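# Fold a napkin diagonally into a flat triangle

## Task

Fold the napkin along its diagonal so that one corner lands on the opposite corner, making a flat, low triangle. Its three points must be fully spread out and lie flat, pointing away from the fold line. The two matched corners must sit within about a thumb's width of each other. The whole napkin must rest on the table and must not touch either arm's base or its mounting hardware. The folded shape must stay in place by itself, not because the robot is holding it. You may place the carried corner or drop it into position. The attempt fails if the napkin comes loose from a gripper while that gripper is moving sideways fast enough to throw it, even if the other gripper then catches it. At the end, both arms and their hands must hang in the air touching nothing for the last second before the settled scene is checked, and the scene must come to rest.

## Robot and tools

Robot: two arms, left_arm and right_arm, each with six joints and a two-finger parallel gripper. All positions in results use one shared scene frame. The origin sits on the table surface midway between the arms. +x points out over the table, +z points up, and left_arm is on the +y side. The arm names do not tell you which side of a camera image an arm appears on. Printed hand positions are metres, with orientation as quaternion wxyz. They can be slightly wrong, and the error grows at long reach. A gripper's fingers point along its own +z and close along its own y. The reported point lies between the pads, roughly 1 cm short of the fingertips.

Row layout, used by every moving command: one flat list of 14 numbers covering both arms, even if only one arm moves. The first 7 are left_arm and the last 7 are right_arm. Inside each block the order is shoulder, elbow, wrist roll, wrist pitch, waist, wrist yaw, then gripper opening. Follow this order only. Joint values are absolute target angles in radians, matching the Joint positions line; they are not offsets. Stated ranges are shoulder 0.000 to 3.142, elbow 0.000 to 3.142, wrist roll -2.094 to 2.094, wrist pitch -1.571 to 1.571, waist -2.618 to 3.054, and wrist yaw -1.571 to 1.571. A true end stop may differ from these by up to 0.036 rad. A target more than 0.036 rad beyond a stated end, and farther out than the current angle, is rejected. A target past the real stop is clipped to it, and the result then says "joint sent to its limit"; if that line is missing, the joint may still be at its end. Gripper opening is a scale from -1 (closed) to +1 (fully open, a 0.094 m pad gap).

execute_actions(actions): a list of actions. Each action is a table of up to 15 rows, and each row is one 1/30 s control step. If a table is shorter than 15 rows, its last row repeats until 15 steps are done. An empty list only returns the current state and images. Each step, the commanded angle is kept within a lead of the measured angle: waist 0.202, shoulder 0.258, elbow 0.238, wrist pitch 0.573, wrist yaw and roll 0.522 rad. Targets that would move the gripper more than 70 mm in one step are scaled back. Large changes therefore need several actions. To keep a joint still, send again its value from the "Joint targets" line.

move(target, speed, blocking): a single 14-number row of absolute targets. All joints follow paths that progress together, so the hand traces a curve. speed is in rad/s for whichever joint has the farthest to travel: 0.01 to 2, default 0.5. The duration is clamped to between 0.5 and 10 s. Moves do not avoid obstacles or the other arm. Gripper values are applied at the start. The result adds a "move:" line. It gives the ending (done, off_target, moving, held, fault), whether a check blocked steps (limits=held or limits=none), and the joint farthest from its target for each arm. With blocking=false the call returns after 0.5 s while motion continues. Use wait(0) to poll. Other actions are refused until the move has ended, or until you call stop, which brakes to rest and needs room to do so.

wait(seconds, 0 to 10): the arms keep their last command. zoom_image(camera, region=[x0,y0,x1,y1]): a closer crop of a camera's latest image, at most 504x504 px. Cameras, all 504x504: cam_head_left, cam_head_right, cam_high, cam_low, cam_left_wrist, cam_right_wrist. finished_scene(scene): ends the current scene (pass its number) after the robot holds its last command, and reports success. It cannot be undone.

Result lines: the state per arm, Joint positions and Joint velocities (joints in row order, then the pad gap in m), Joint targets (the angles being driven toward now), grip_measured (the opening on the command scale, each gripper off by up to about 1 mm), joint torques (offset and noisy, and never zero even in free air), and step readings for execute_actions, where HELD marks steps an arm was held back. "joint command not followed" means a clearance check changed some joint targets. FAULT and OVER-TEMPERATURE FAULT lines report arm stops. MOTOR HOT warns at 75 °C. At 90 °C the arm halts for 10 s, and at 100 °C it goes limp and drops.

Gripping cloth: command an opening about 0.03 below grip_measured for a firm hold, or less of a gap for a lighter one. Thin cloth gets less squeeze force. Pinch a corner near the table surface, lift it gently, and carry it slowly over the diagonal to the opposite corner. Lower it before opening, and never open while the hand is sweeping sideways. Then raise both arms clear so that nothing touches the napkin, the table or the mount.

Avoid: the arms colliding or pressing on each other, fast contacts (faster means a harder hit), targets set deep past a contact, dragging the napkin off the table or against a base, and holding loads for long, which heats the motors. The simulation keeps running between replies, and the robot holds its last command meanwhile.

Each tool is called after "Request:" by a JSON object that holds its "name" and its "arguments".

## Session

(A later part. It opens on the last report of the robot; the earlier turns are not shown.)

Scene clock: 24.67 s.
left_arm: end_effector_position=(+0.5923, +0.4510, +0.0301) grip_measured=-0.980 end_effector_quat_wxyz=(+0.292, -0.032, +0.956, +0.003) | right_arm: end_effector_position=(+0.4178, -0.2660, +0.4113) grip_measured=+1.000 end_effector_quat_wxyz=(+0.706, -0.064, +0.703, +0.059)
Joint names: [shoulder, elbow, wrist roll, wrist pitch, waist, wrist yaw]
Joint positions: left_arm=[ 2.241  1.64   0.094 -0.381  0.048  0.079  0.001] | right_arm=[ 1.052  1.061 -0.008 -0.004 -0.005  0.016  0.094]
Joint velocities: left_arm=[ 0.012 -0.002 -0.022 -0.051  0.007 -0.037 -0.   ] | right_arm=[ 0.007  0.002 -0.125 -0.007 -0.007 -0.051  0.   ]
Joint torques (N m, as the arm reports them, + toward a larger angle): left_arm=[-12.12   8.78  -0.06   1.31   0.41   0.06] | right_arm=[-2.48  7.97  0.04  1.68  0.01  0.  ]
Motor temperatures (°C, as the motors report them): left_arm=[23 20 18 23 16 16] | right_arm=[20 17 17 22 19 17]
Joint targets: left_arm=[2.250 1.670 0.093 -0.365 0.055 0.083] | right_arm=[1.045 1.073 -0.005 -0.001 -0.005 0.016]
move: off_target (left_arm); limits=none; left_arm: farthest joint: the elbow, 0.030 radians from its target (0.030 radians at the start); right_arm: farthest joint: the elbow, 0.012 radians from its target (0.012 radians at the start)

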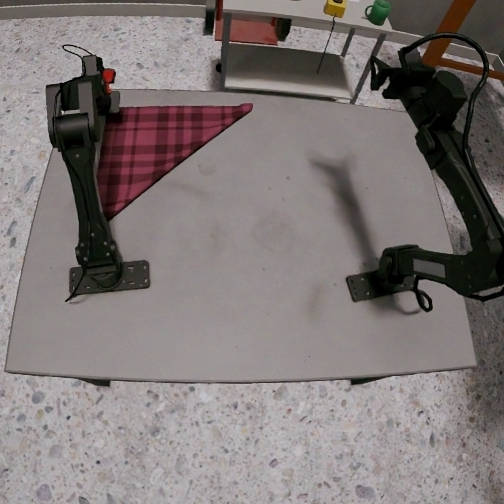

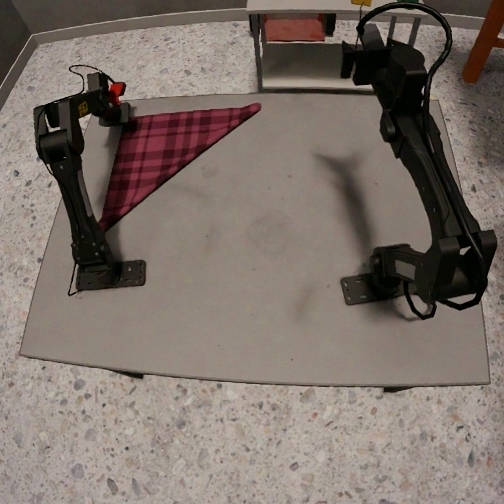

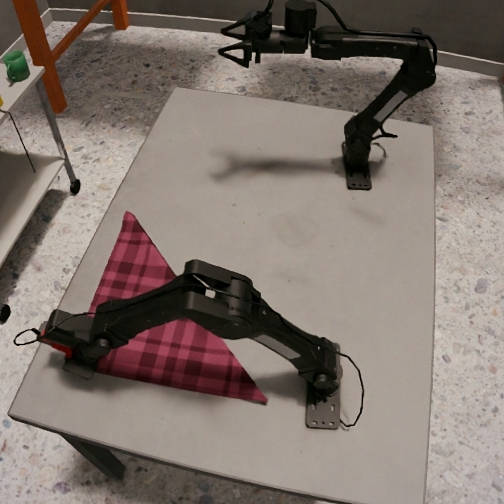

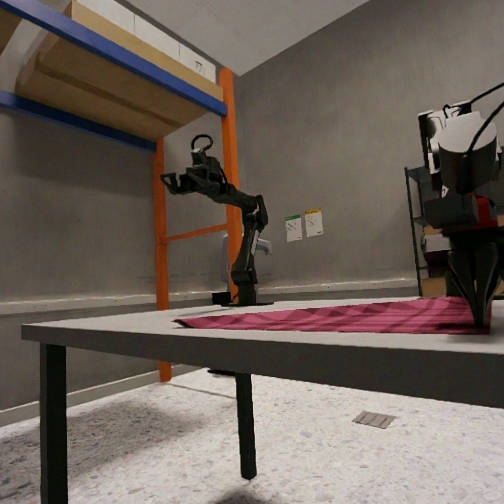

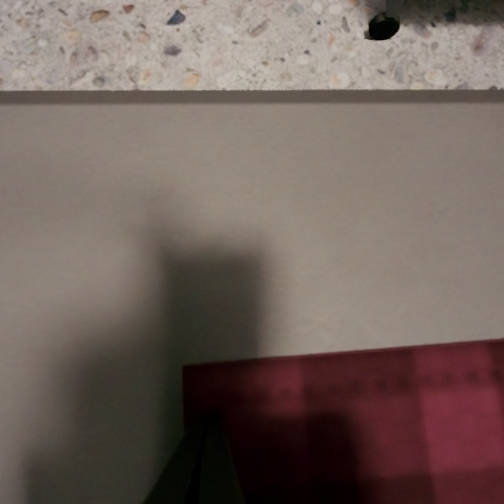

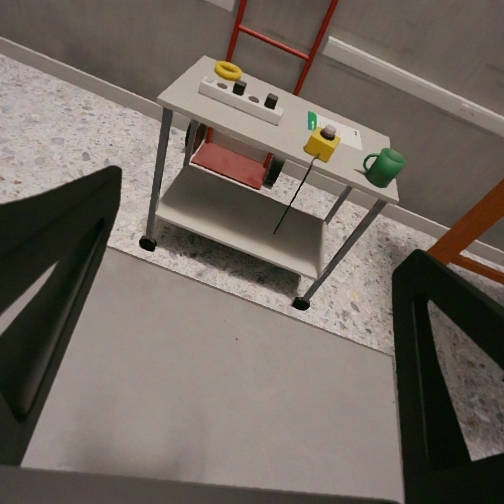

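Request:
{"name": "move", "arguments": {"target": [2.265,1.67,0.093,-0.385,0.055,0.083,-1,1.045,1.073,-0.005,-0.001,-0.005,0.016,1], "speed": 0.05}}

Request:
{"name": "move", "arguments": {"target": [2.24,1.59,0.093,-0.385,-0.01,0.083,-1,1.045,1.073,-0.005,-0.001,-0.005,0.016,1], "speed": 0.03}}

Request:
{"name": "move", "arguments": {"target": [1.95,1.5,0.093,-0.55,-0.01,0.083,-1,1.045,1.073,-0.005,-0.001,-0.005,0.016,1], "speed": 0.2}}

Scene clock: 30.33 s.
left_arm: end_effector_position=(+0.5929, +0.4511, +0.0273) grip_measured=-0.980 end_effector_quat_wxyz=(+0.291, -0.032, +0.956, +0.002) | right_arm: end_effector_position=(+0.4178, -0.2660, +0.4113) grip_measured=+1.000 end_effector_quat_wxyz=(+0.706, -0.064, +0.703, +0.059)
Joint names: [shoulder, elbow, wrist roll, wrist pitch, waist, wrist yaw]
Joint positions: left_arm=[ 2.249  1.643  0.094 -0.379  0.048  0.079  0.001] | right_arm=[ 1.052  1.061 -0.008 -0.004 -0.005  0.016  0.094]
Joint velocities: left_arm=[ 0.007  0.002  0.051 -0.022 -0.017  0.037  0.001] | right_arm=[-0.012  0.007 -0.022 -0.081 -0.022  0.007  0.   ]
Joint torques (N m, as the arm reports them, + toward a larger angle): left_arm=[-11.84   8.25  -0.04   1.14   0.87   0.12] | right_arm=[-2.57  7.94  0.05  1.68 -0.02  0.  ]
Motor temperatures (°C, as the motors report them): left_arm=[23 20 18 24 16 16] | right_arm=[20 17 17 23 19 17]
Joint targets: left_arm=[2.265 1.670 0.093 -0.385 0.055 0.083] | right_arm=[1.045 1.073 -0.005 -0.001 -0.005 0.016]
move: off_target (left_arm); limits=none; left_arm: farthest joint: the elbow, 0.027 radians from its target (0.030 radians at the start); right_arm: farthest joint: the elbow, 0.012 radians from its target (0.012 radians at the start)

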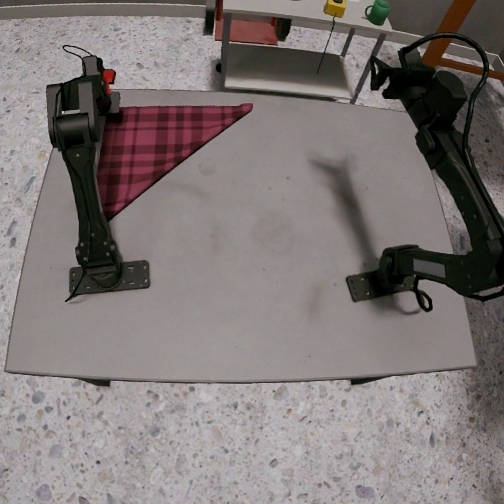

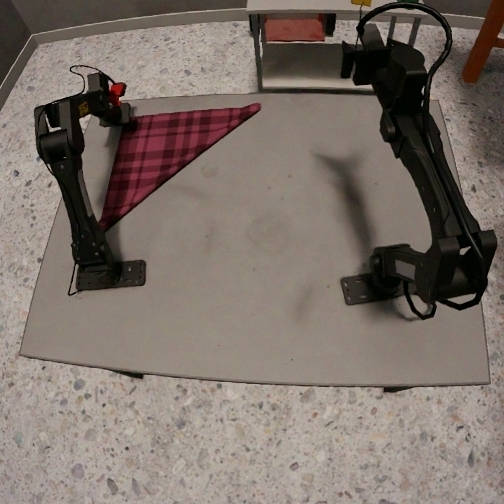

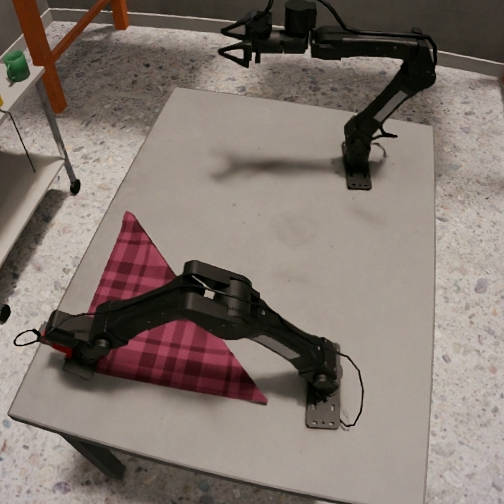

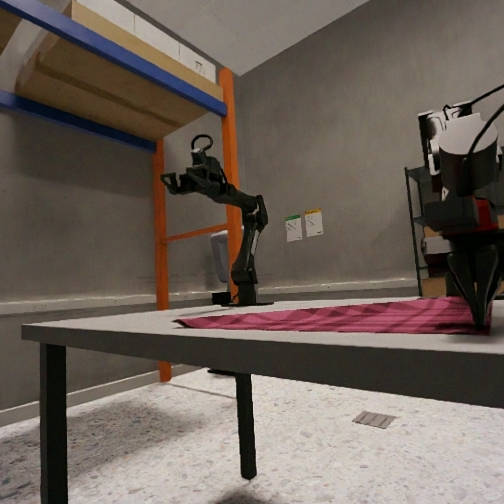

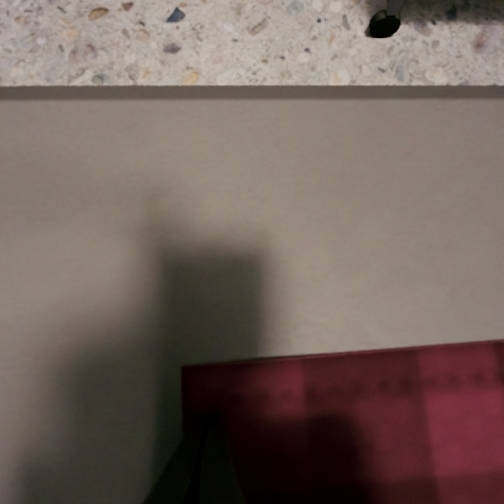

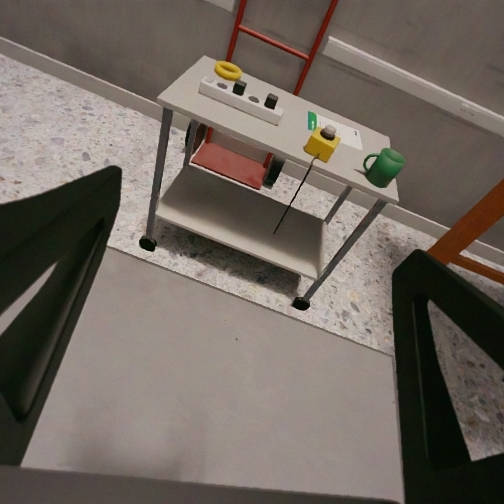

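Scene clock: 32.57 s.
left_arm: end_effector_position=(+0.5975, +0.4272, +0.0248) grip_measured=-0.980 end_effector_quat_wxyz=(+0.297, -0.011, +0.955, -0.002) | right_arm: end_effector_position=(+0.4178, -0.2660, +0.4113) grip_measured=+1.000 end_effector_quat_wxyz=(+0.706, -0.064, +0.703, +0.059)
Joint names: [shoulder, elbow, wrist roll, wrist pitch, waist, wrist yaw]
Joint positions: left_arm=[ 2.249  1.624  0.094 -0.346  0.004  0.077  0.001] | right_arm=[ 1.052  1.061 -0.008 -0.004 -0.005  0.016  0.094]
Joint velocities: left_arm=[-0.022 -0.012 -0.051  0.007  0.007 -0.007 -0.001] | right_arm=[-0.007  0.002  0.037 -0.007 -0.002  0.007  0.   ]
Joint torques (N m, as the arm reports them, + toward a larger angle): left_arm=[-14.12   3.41  -0.06   0.74  -1.38   0.06] | right_arm=[-2.4   7.91  0.02  1.71 -0.03  0.  ]
Motor temperatures (°C, as the motors report them): left_arm=[24 20 18 24 16 16] | right_arm=[20 17 17 23 19 17]
Joint targets: left_arm=[2.240 1.590 0.093 -0.385 -0.010 0.083] | right_arm=[1.045 1.073 -0.005 -0.001 -0.005 0.016]
move: off_target (left_arm); limits=none; left_arm: farthest joint: the wrist pitch, 0.039 radians from its target (0.006 radians at the start); right_arm: farthest joint: the elbow, 0.012 radians from its target (0.012 radians at the start)

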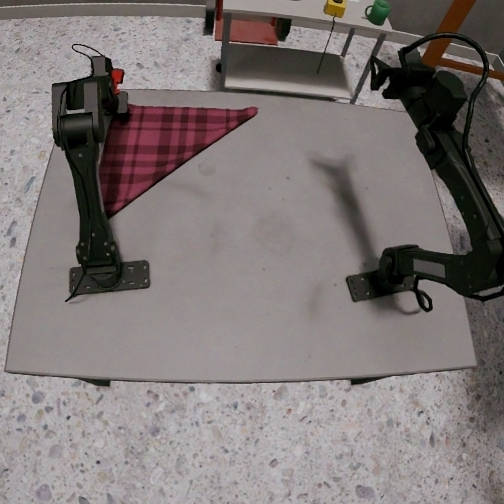

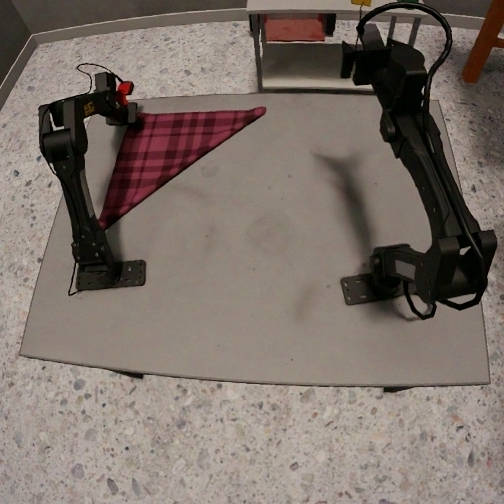

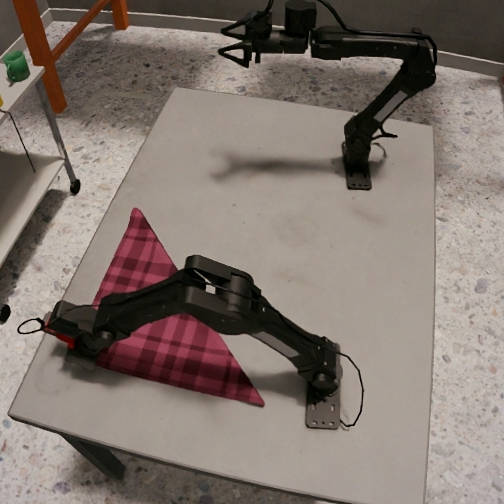

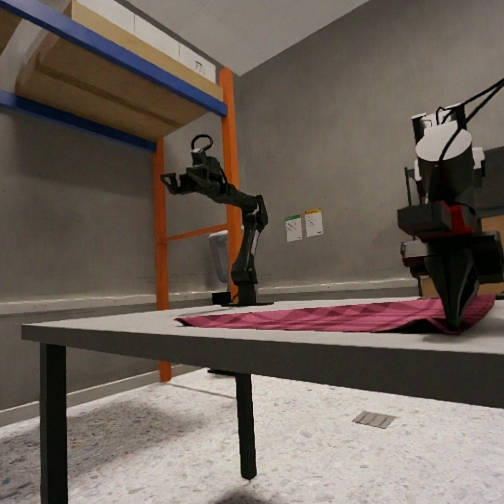

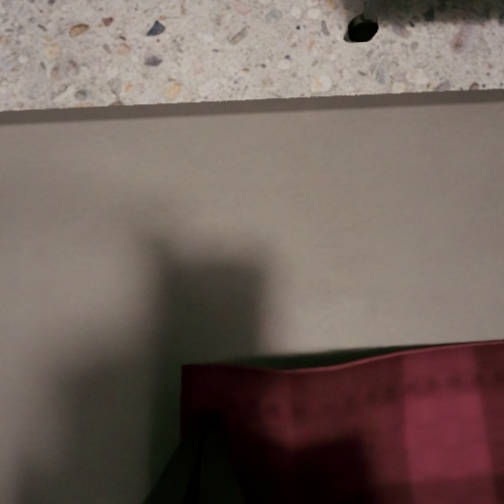

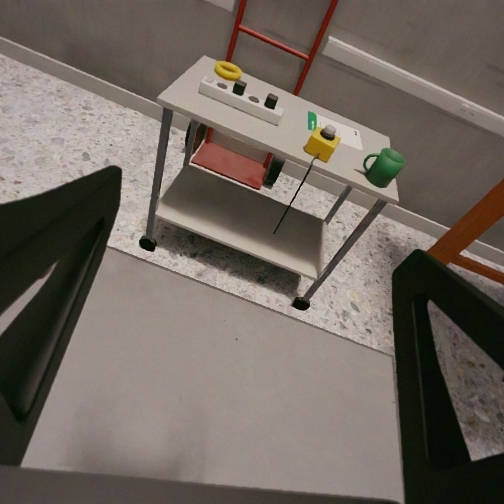

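Scene clock: 34.67 s.
left_arm: end_effector_position=(+0.5434, +0.4163, +0.0990) grip_measured=-0.980 end_effector_quat_wxyz=(+0.286, -0.009, +0.958, -0.004) | right_arm: end_effector_position=(+0.4178, -0.2660, +0.4113) grip_measured=+1.000 end_effector_quat_wxyz=(+0.706, -0.064, +0.703, +0.059)
Joint names: [shoulder, elbow, wrist roll, wrist pitch, waist, wrist yaw]
Joint positions: left_arm=[ 1.973  1.515  0.094 -0.538 -0.002  0.077  0.001] | right_arm=[ 1.052  1.061 -0.008 -0.004 -0.005  0.016  0.094]
Joint velocities: left_arm=[-0.012 -0.007 -0.022  0.007 -0.012 -0.007 -0.   ] | right_arm=[ 0.027  0.007 -0.095 -0.022 -0.002  0.007  0.   ]
Joint torques (N m, as the arm reports them, + toward a larger angle): left_arm=[-12.97   5.21  -0.04   1.05  -1.05   0.16] | right_arm=[-2.38  7.97  0.03  1.68 -0.04  0.01]
Motor temperatures (°C, as the motors report them): left_arm=[24 20 18 24 16 16] | right_arm=[20 17 17 23 19 17]
Joint targets: left_arm=[1.950 1.500 0.093 -0.550 -0.010 0.083] | right_arm=[1.045 1.073 -0.005 -0.001 -0.005 0.016]
move: off_target (left_arm); limits=none; left_arm: farthest joint: the shoulder, 0.023 radians from its target (0.299 radians at the start); right_arm: farthest joint: the elbow, 0.012 radians from its target (0.012 radians at the start)

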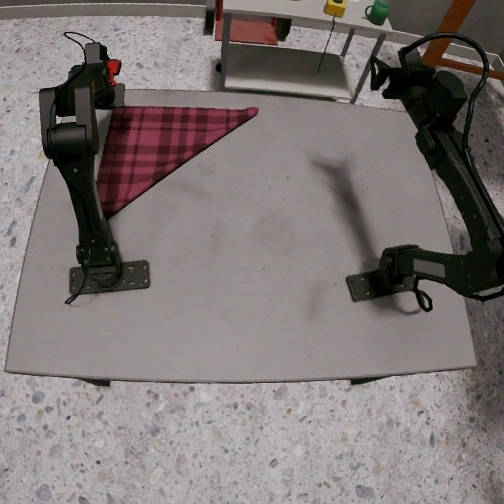

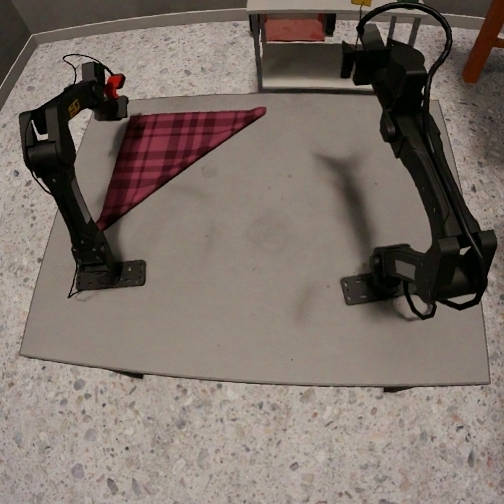

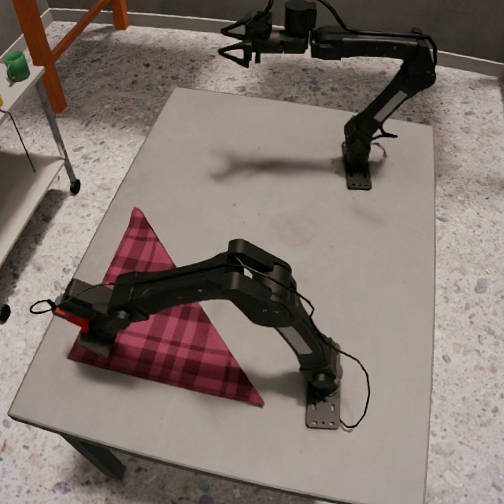

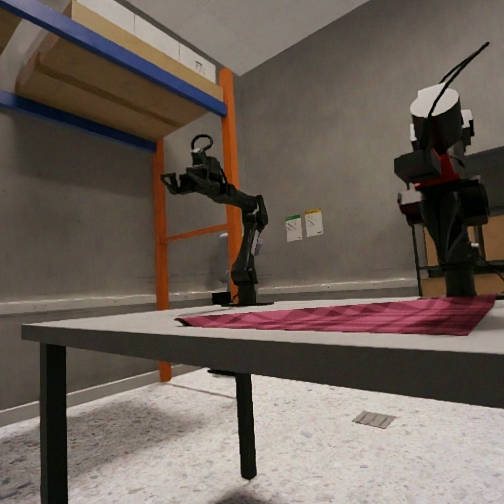

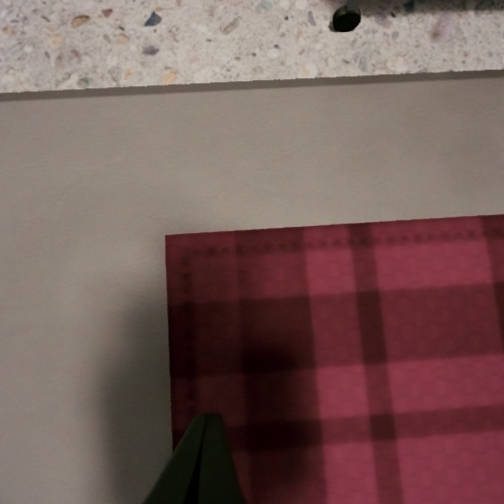

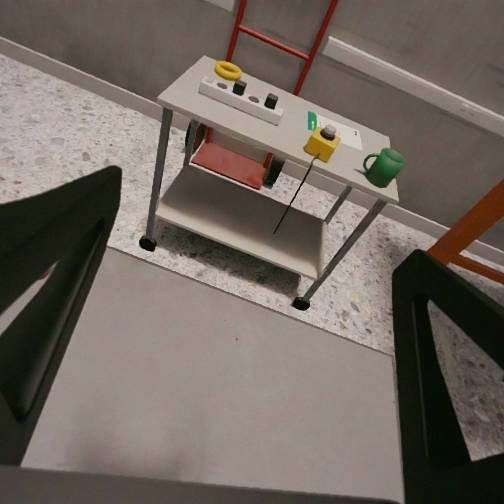

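Request:
{"name": "move", "arguments": {"target": [2.22,1.69,0.093,-0.365,0.035,0.083,-0.45,1.045,1.073,-0.005,-0.001,-0.005,0.016,1], "speed": 0.2}}

Request:
{"name": "move", "arguments": {"target": [2.29,1.69,0.093,-0.39,0.035,0.083,-0.45,1.045,1.073,-0.005,-0.001,-0.005,0.016,1], "speed": 0.06}}

Request:
{"name": "move", "arguments": {"target": [2.29,1.69,0.093,-0.39,0.035,0.083,-1,1.045,1.073,-0.005,-0.001,-0.005,0.016,1]}}

Request:
{"name": "move", "arguments": {"target": [1.95,1.5,0.093,-0.55,-0.07,0.083,-1,1.045,1.073,-0.005,-0.001,-0.005,0.016,1], "speed": 0.15}}

Scene clock: 41.00 s.
left_arm: end_effector_position=(+0.6017, +0.4411, +0.0541) grip_measured=-0.453 end_effector_quat_wxyz=(+0.315, -0.021, +0.949, +0.004) | right_arm: end_effector_position=(+0.4178, -0.2660, +0.4113) grip_measured=+1.000 end_effector_quat_wxyz=(+0.706, -0.064, +0.703, +0.059)
Joint names: [shoulder, elbow, wrist roll, wrist pitch, waist, wrist yaw]
Joint positions: left_arm=[ 2.211  1.66   0.094 -0.382  0.027  0.077  0.026] | right_arm=[ 1.052  1.061 -0.008 -0.004 -0.005  0.016  0.094]
Joint velocities: left_arm=[-0.007 -0.012  0.037 -0.037 -0.012 -0.051  0.   ] | right_arm=[-0.017  0.007  0.051 -0.051  0.007  0.007  0.   ]
Joint torques (N m, as the arm reports them, + toward a larger angle): left_arm=[-12.4    8.64   0.01   1.35   0.79   0.17] | right_arm=[-2.48  7.83  0.03  1.66  0.05  0.  ]
Motor temperatures (°C, as the motors report them): left_arm=[24 20 18 24 16 16] | right_arm=[20 17 17 24 19 17]
Joint targets: left_arm=[2.220 1.690 0.093 -0.365 0.035 0.083] | right_arm=[1.045 1.073 -0.005 -0.001 -0.005 0.016]
move: off_target (left_arm); limits=none; left_arm: farthest joint: the elbow, 0.030 radians from its target (0.175 radians at the start); right_arm: farthest joint: the elbow, 0.012 radians from its target (0.012 radians at the start)

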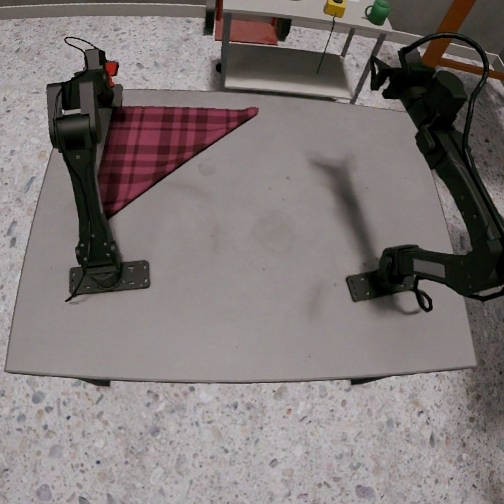

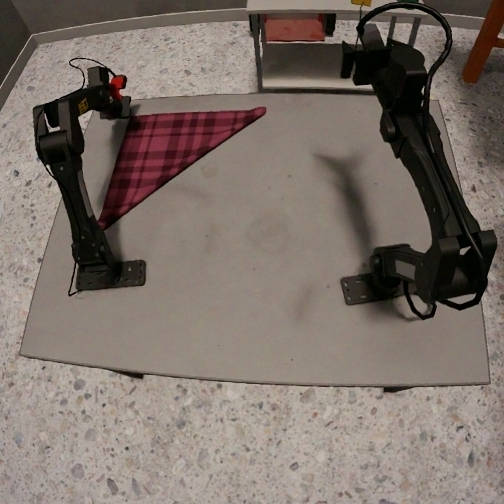

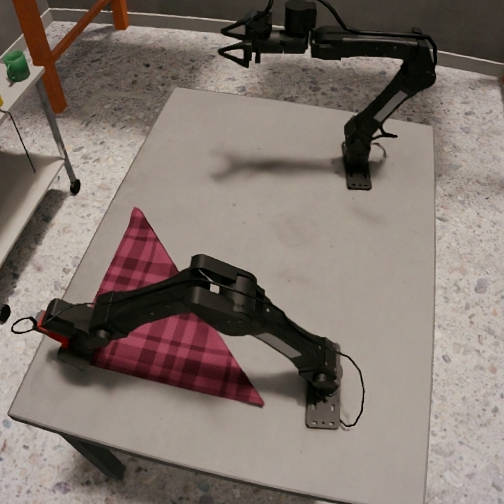

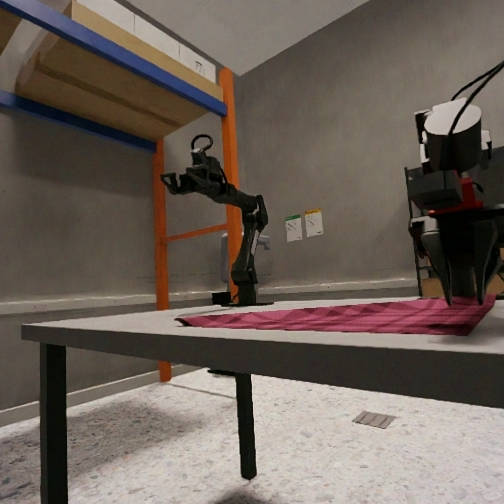

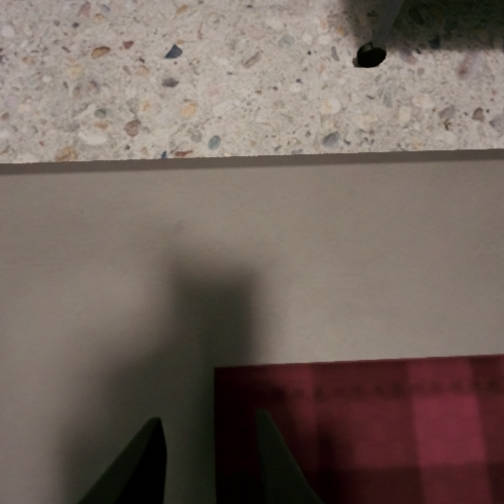

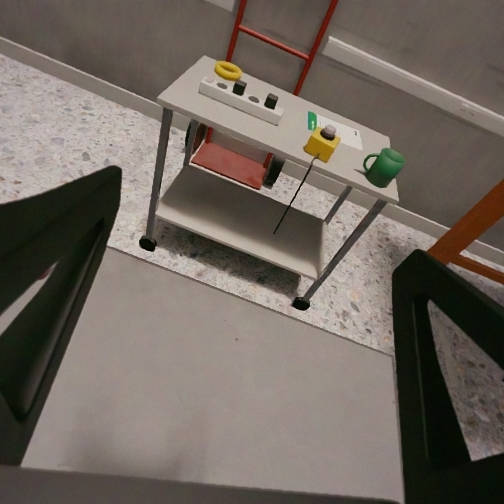

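Scene clock: 42.67 s.
left_arm: end_effector_position=(+0.5999, +0.4408, +0.0266) grip_measured=-0.453 end_effector_quat_wxyz=(+0.293, -0.022, +0.956, +0.001) | right_arm: end_effector_position=(+0.4178, -0.2660, +0.4113) grip_measured=+1.000 end_effector_quat_wxyz=(+0.706, -0.064, +0.703, +0.059)
Joint names: [shoulder, elbow, wrist roll, wrist pitch, waist, wrist yaw]
Joint positions: left_arm=[ 2.267  1.668  0.094 -0.381  0.027  0.077  0.026] | right_arm=[ 1.052  1.061 -0.008 -0.004 -0.005  0.016  0.094]
Joint velocities: left_arm=[-0.002  0.002 -0.022 -0.051  0.012 -0.007  0.   ] | right_arm=[-0.002 -0.002  0.037  0.007 -0.017 -0.051  0.   ]
Joint torques (N m, as the arm reports them, + toward a larger angle): left_arm=[-11.18   7.86  -0.01   1.09   0.77   0.11] | right_arm=[-2.55  7.97  0.03  1.68 -0.01 -0.01]
Motor temperatures (°C, as the motors report them): left_arm=[24 20 18 24 16 16] | right_arm=[20 17 17 24 19 17]
Joint targets: left_arm=[2.290 1.690 0.093 -0.390 0.035 0.083] | right_arm=[1.045 1.073 -0.005 -0.001 -0.005 0.016]
move: off_target (left_arm); limits=none; left_arm: farthest joint: the shoulder, 0.023 radians from its target (0.079 radians at the start); right_arm: farthest joint: the elbow, 0.012 radians from its target (0.012 radians at the start)

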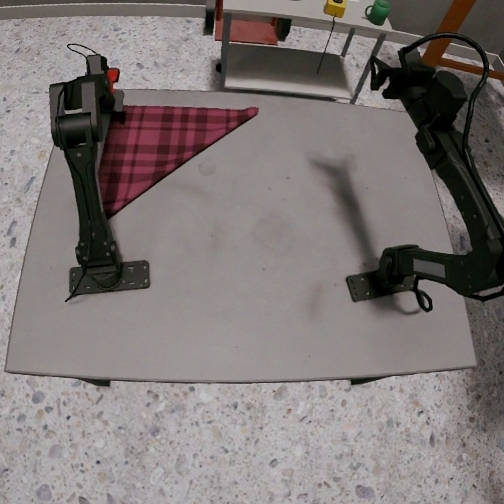

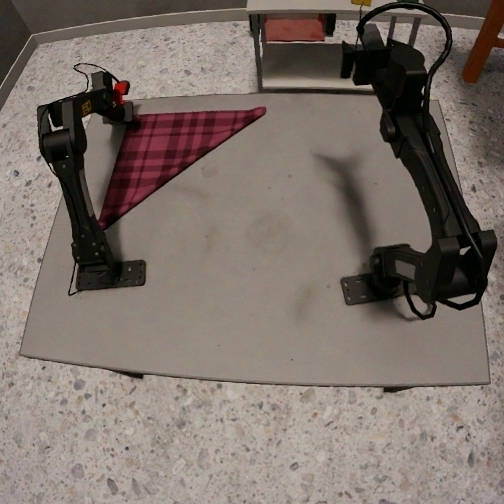

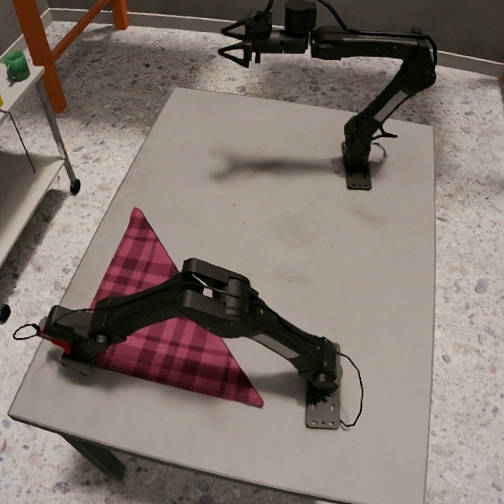

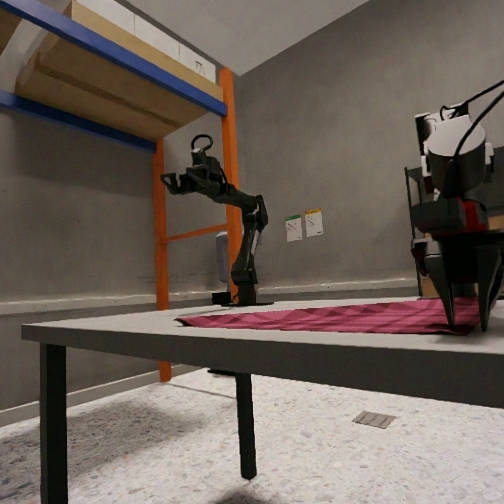

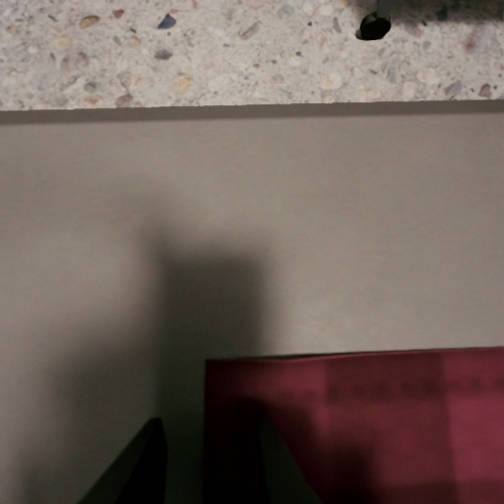

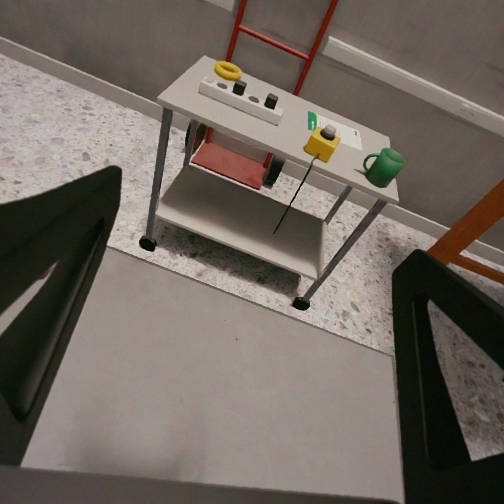

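Scene clock: 43.37 s.
left_arm: end_effector_position=(+0.5999, +0.4408, +0.0266) grip_measured=-0.980 end_effector_quat_wxyz=(+0.293, -0.022, +0.956, +0.001) | right_arm: end_effector_position=(+0.4178, -0.2660, +0.4113) grip_measured=+1.000 end_effector_quat_wxyz=(+0.706, -0.064, +0.703, +0.059)
Joint names: [shoulder, elbow, wrist roll, wrist pitch, waist, wrist yaw]
Joint positions: left_arm=[ 2.267  1.668  0.094 -0.381  0.027  0.077  0.001] | right_arm=[ 1.052  1.061 -0.008 -0.004 -0.005  0.016  0.094]
Joint velocities: left_arm=[-0.017 -0.007  0.007  0.022 -0.002 -0.139 -0.001] | right_arm=[ 0.037  0.012 -0.022 -0.037  0.007 -0.022  0.   ]
Joint torques (N m, as the arm reports them, + toward a larger angle): left_arm=[-11.06   7.7   -0.05   1.07   0.61   0.16] | right_arm=[-2.56  7.89  0.03  1.66 -0.07  0.01]
Motor temperatures (°C, as the motors report them): left_arm=[24 20 18 24 16 16] | right_arm=[20 17 17 24 19 17]
Joint targets: left_arm=[2.290 1.690 0.093 -0.390 0.035 0.083] | right_arm=[1.045 1.073 -0.005 -0.001 -0.005 0.016]
move: off_target (left_arm); limits=none; left_arm: farthest joint: the shoulder, 0.023 radians from its target (0.023 radians at the start); right_arm: farthest joint: the elbow, 0.012 radians from its target (0.012 radians at the start)

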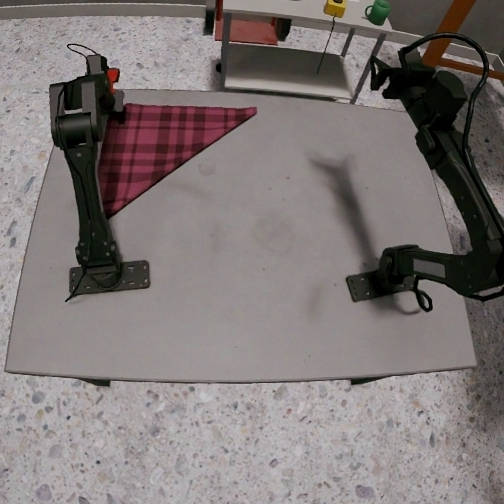

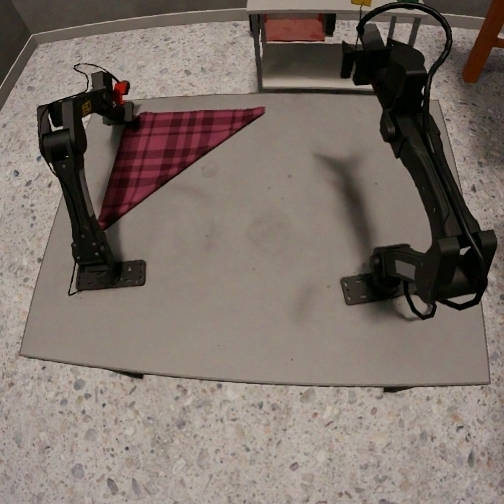

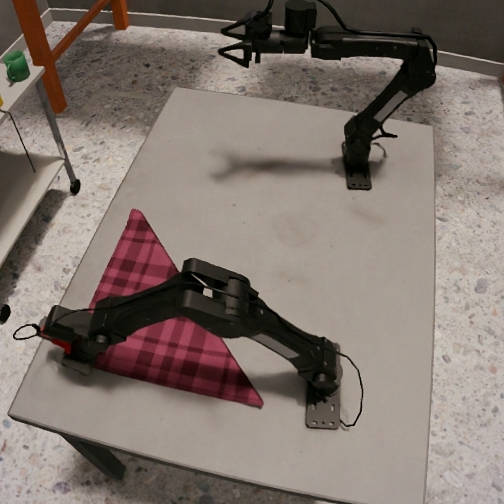

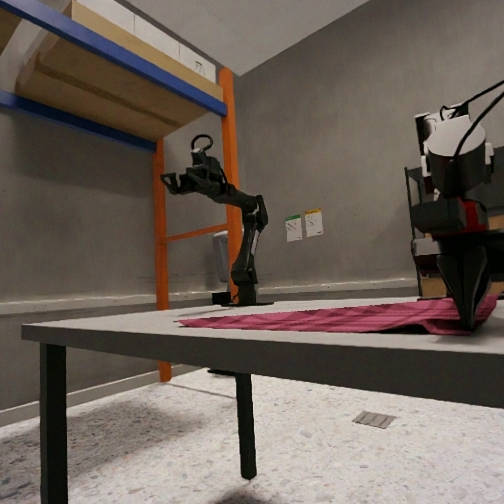

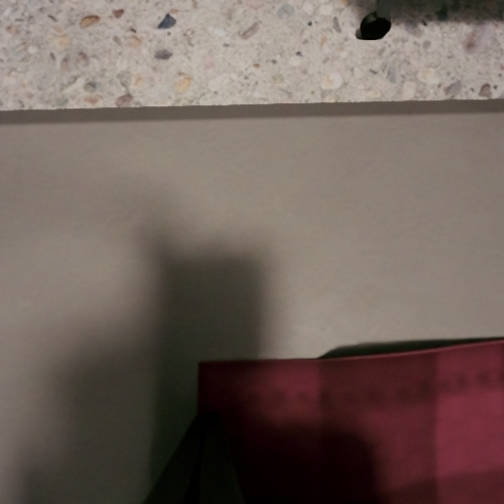

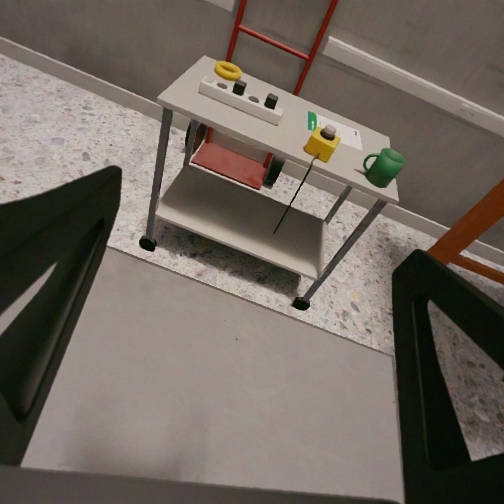

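Scene clock: 46.00 s.
left_arm: end_effector_position=(+0.5456, +0.3859, +0.0982) grip_measured=-0.980 end_effector_quat_wxyz=(+0.284, +0.020, +0.958, -0.013) | right_arm: end_effector_position=(+0.4178, -0.2660, +0.4113) grip_measured=+1.000 end_effector_quat_wxyz=(+0.706, -0.064, +0.703, +0.059)
Joint names: [shoulder, elbow, wrist roll, wrist pitch, waist, wrist yaw]
Joint positions: left_arm=[ 1.974  1.515  0.094 -0.539 -0.063  0.077  0.001] | right_arm=[ 1.052  1.061 -0.008 -0.004 -0.005  0.016  0.094]
Joint velocities: left_arm=[-0.012 -0.002  0.007 -0.051 -0.002 -0.007 -0.002] | right_arm=[-0.002 -0.022 -0.022 -0.037  0.017  0.051  0.   ]
Joint torques (N m, as the arm reports them, + toward a larger angle): left_arm=[-12.85   5.26  -0.03   1.1   -0.81   0.14] | right_arm=[-2.45  7.93  0.01  1.66  0.03 -0.01]
Motor temperatures (°C, as the motors report them): left_arm=[25 20 18 24 16 16] | right_arm=[20 17 17 24 19 17]
Joint targets: left_arm=[1.950 1.500 0.093 -0.550 -0.070 0.083] | right_arm=[1.045 1.073 -0.005 -0.001 -0.005 0.016]
move: off_target (left_arm); limits=none; left_arm: farthest joint: the shoulder, 0.024 radians from its target (0.317 radians at the start); right_arm: farthest joint: the elbow, 0.012 radians from its target (0.012 radians at the start)

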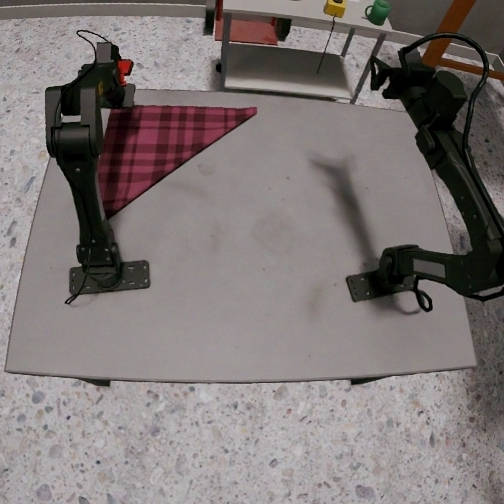

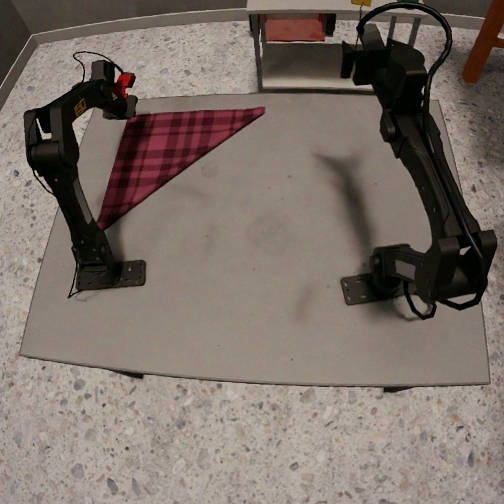

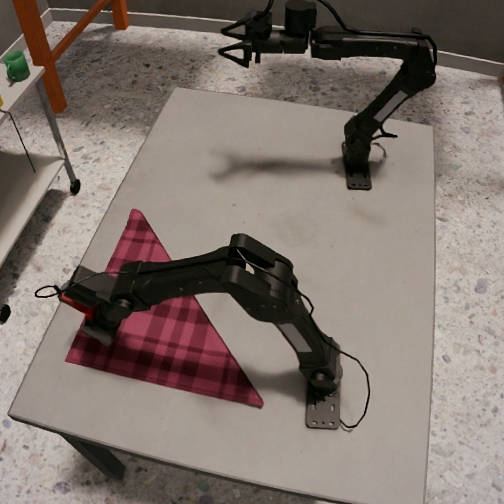

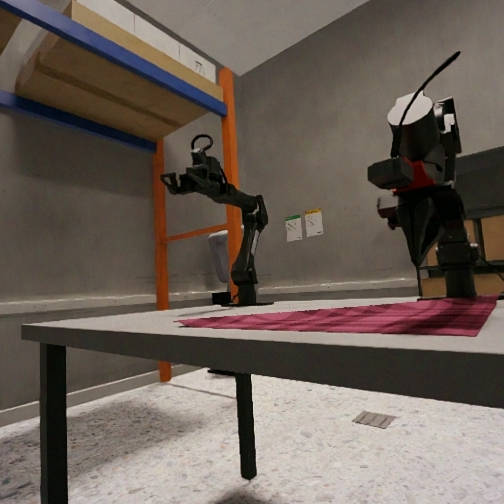

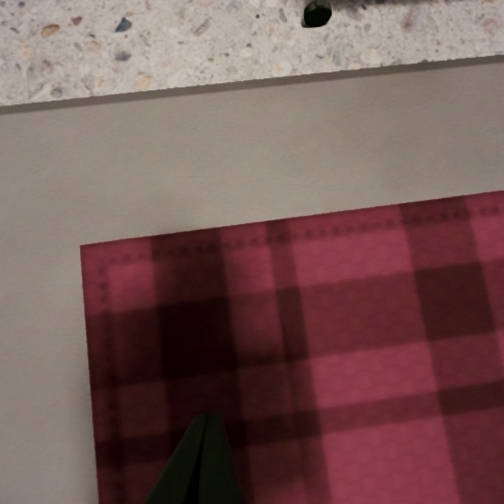

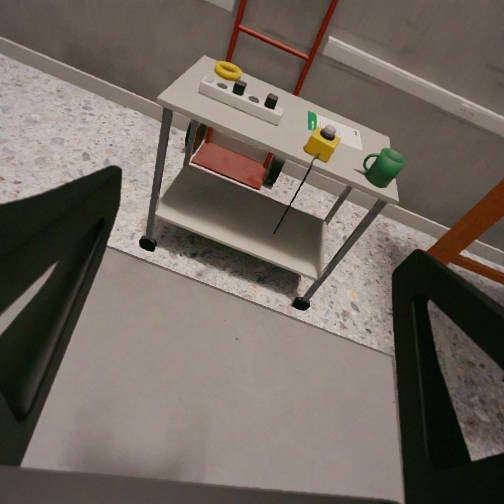

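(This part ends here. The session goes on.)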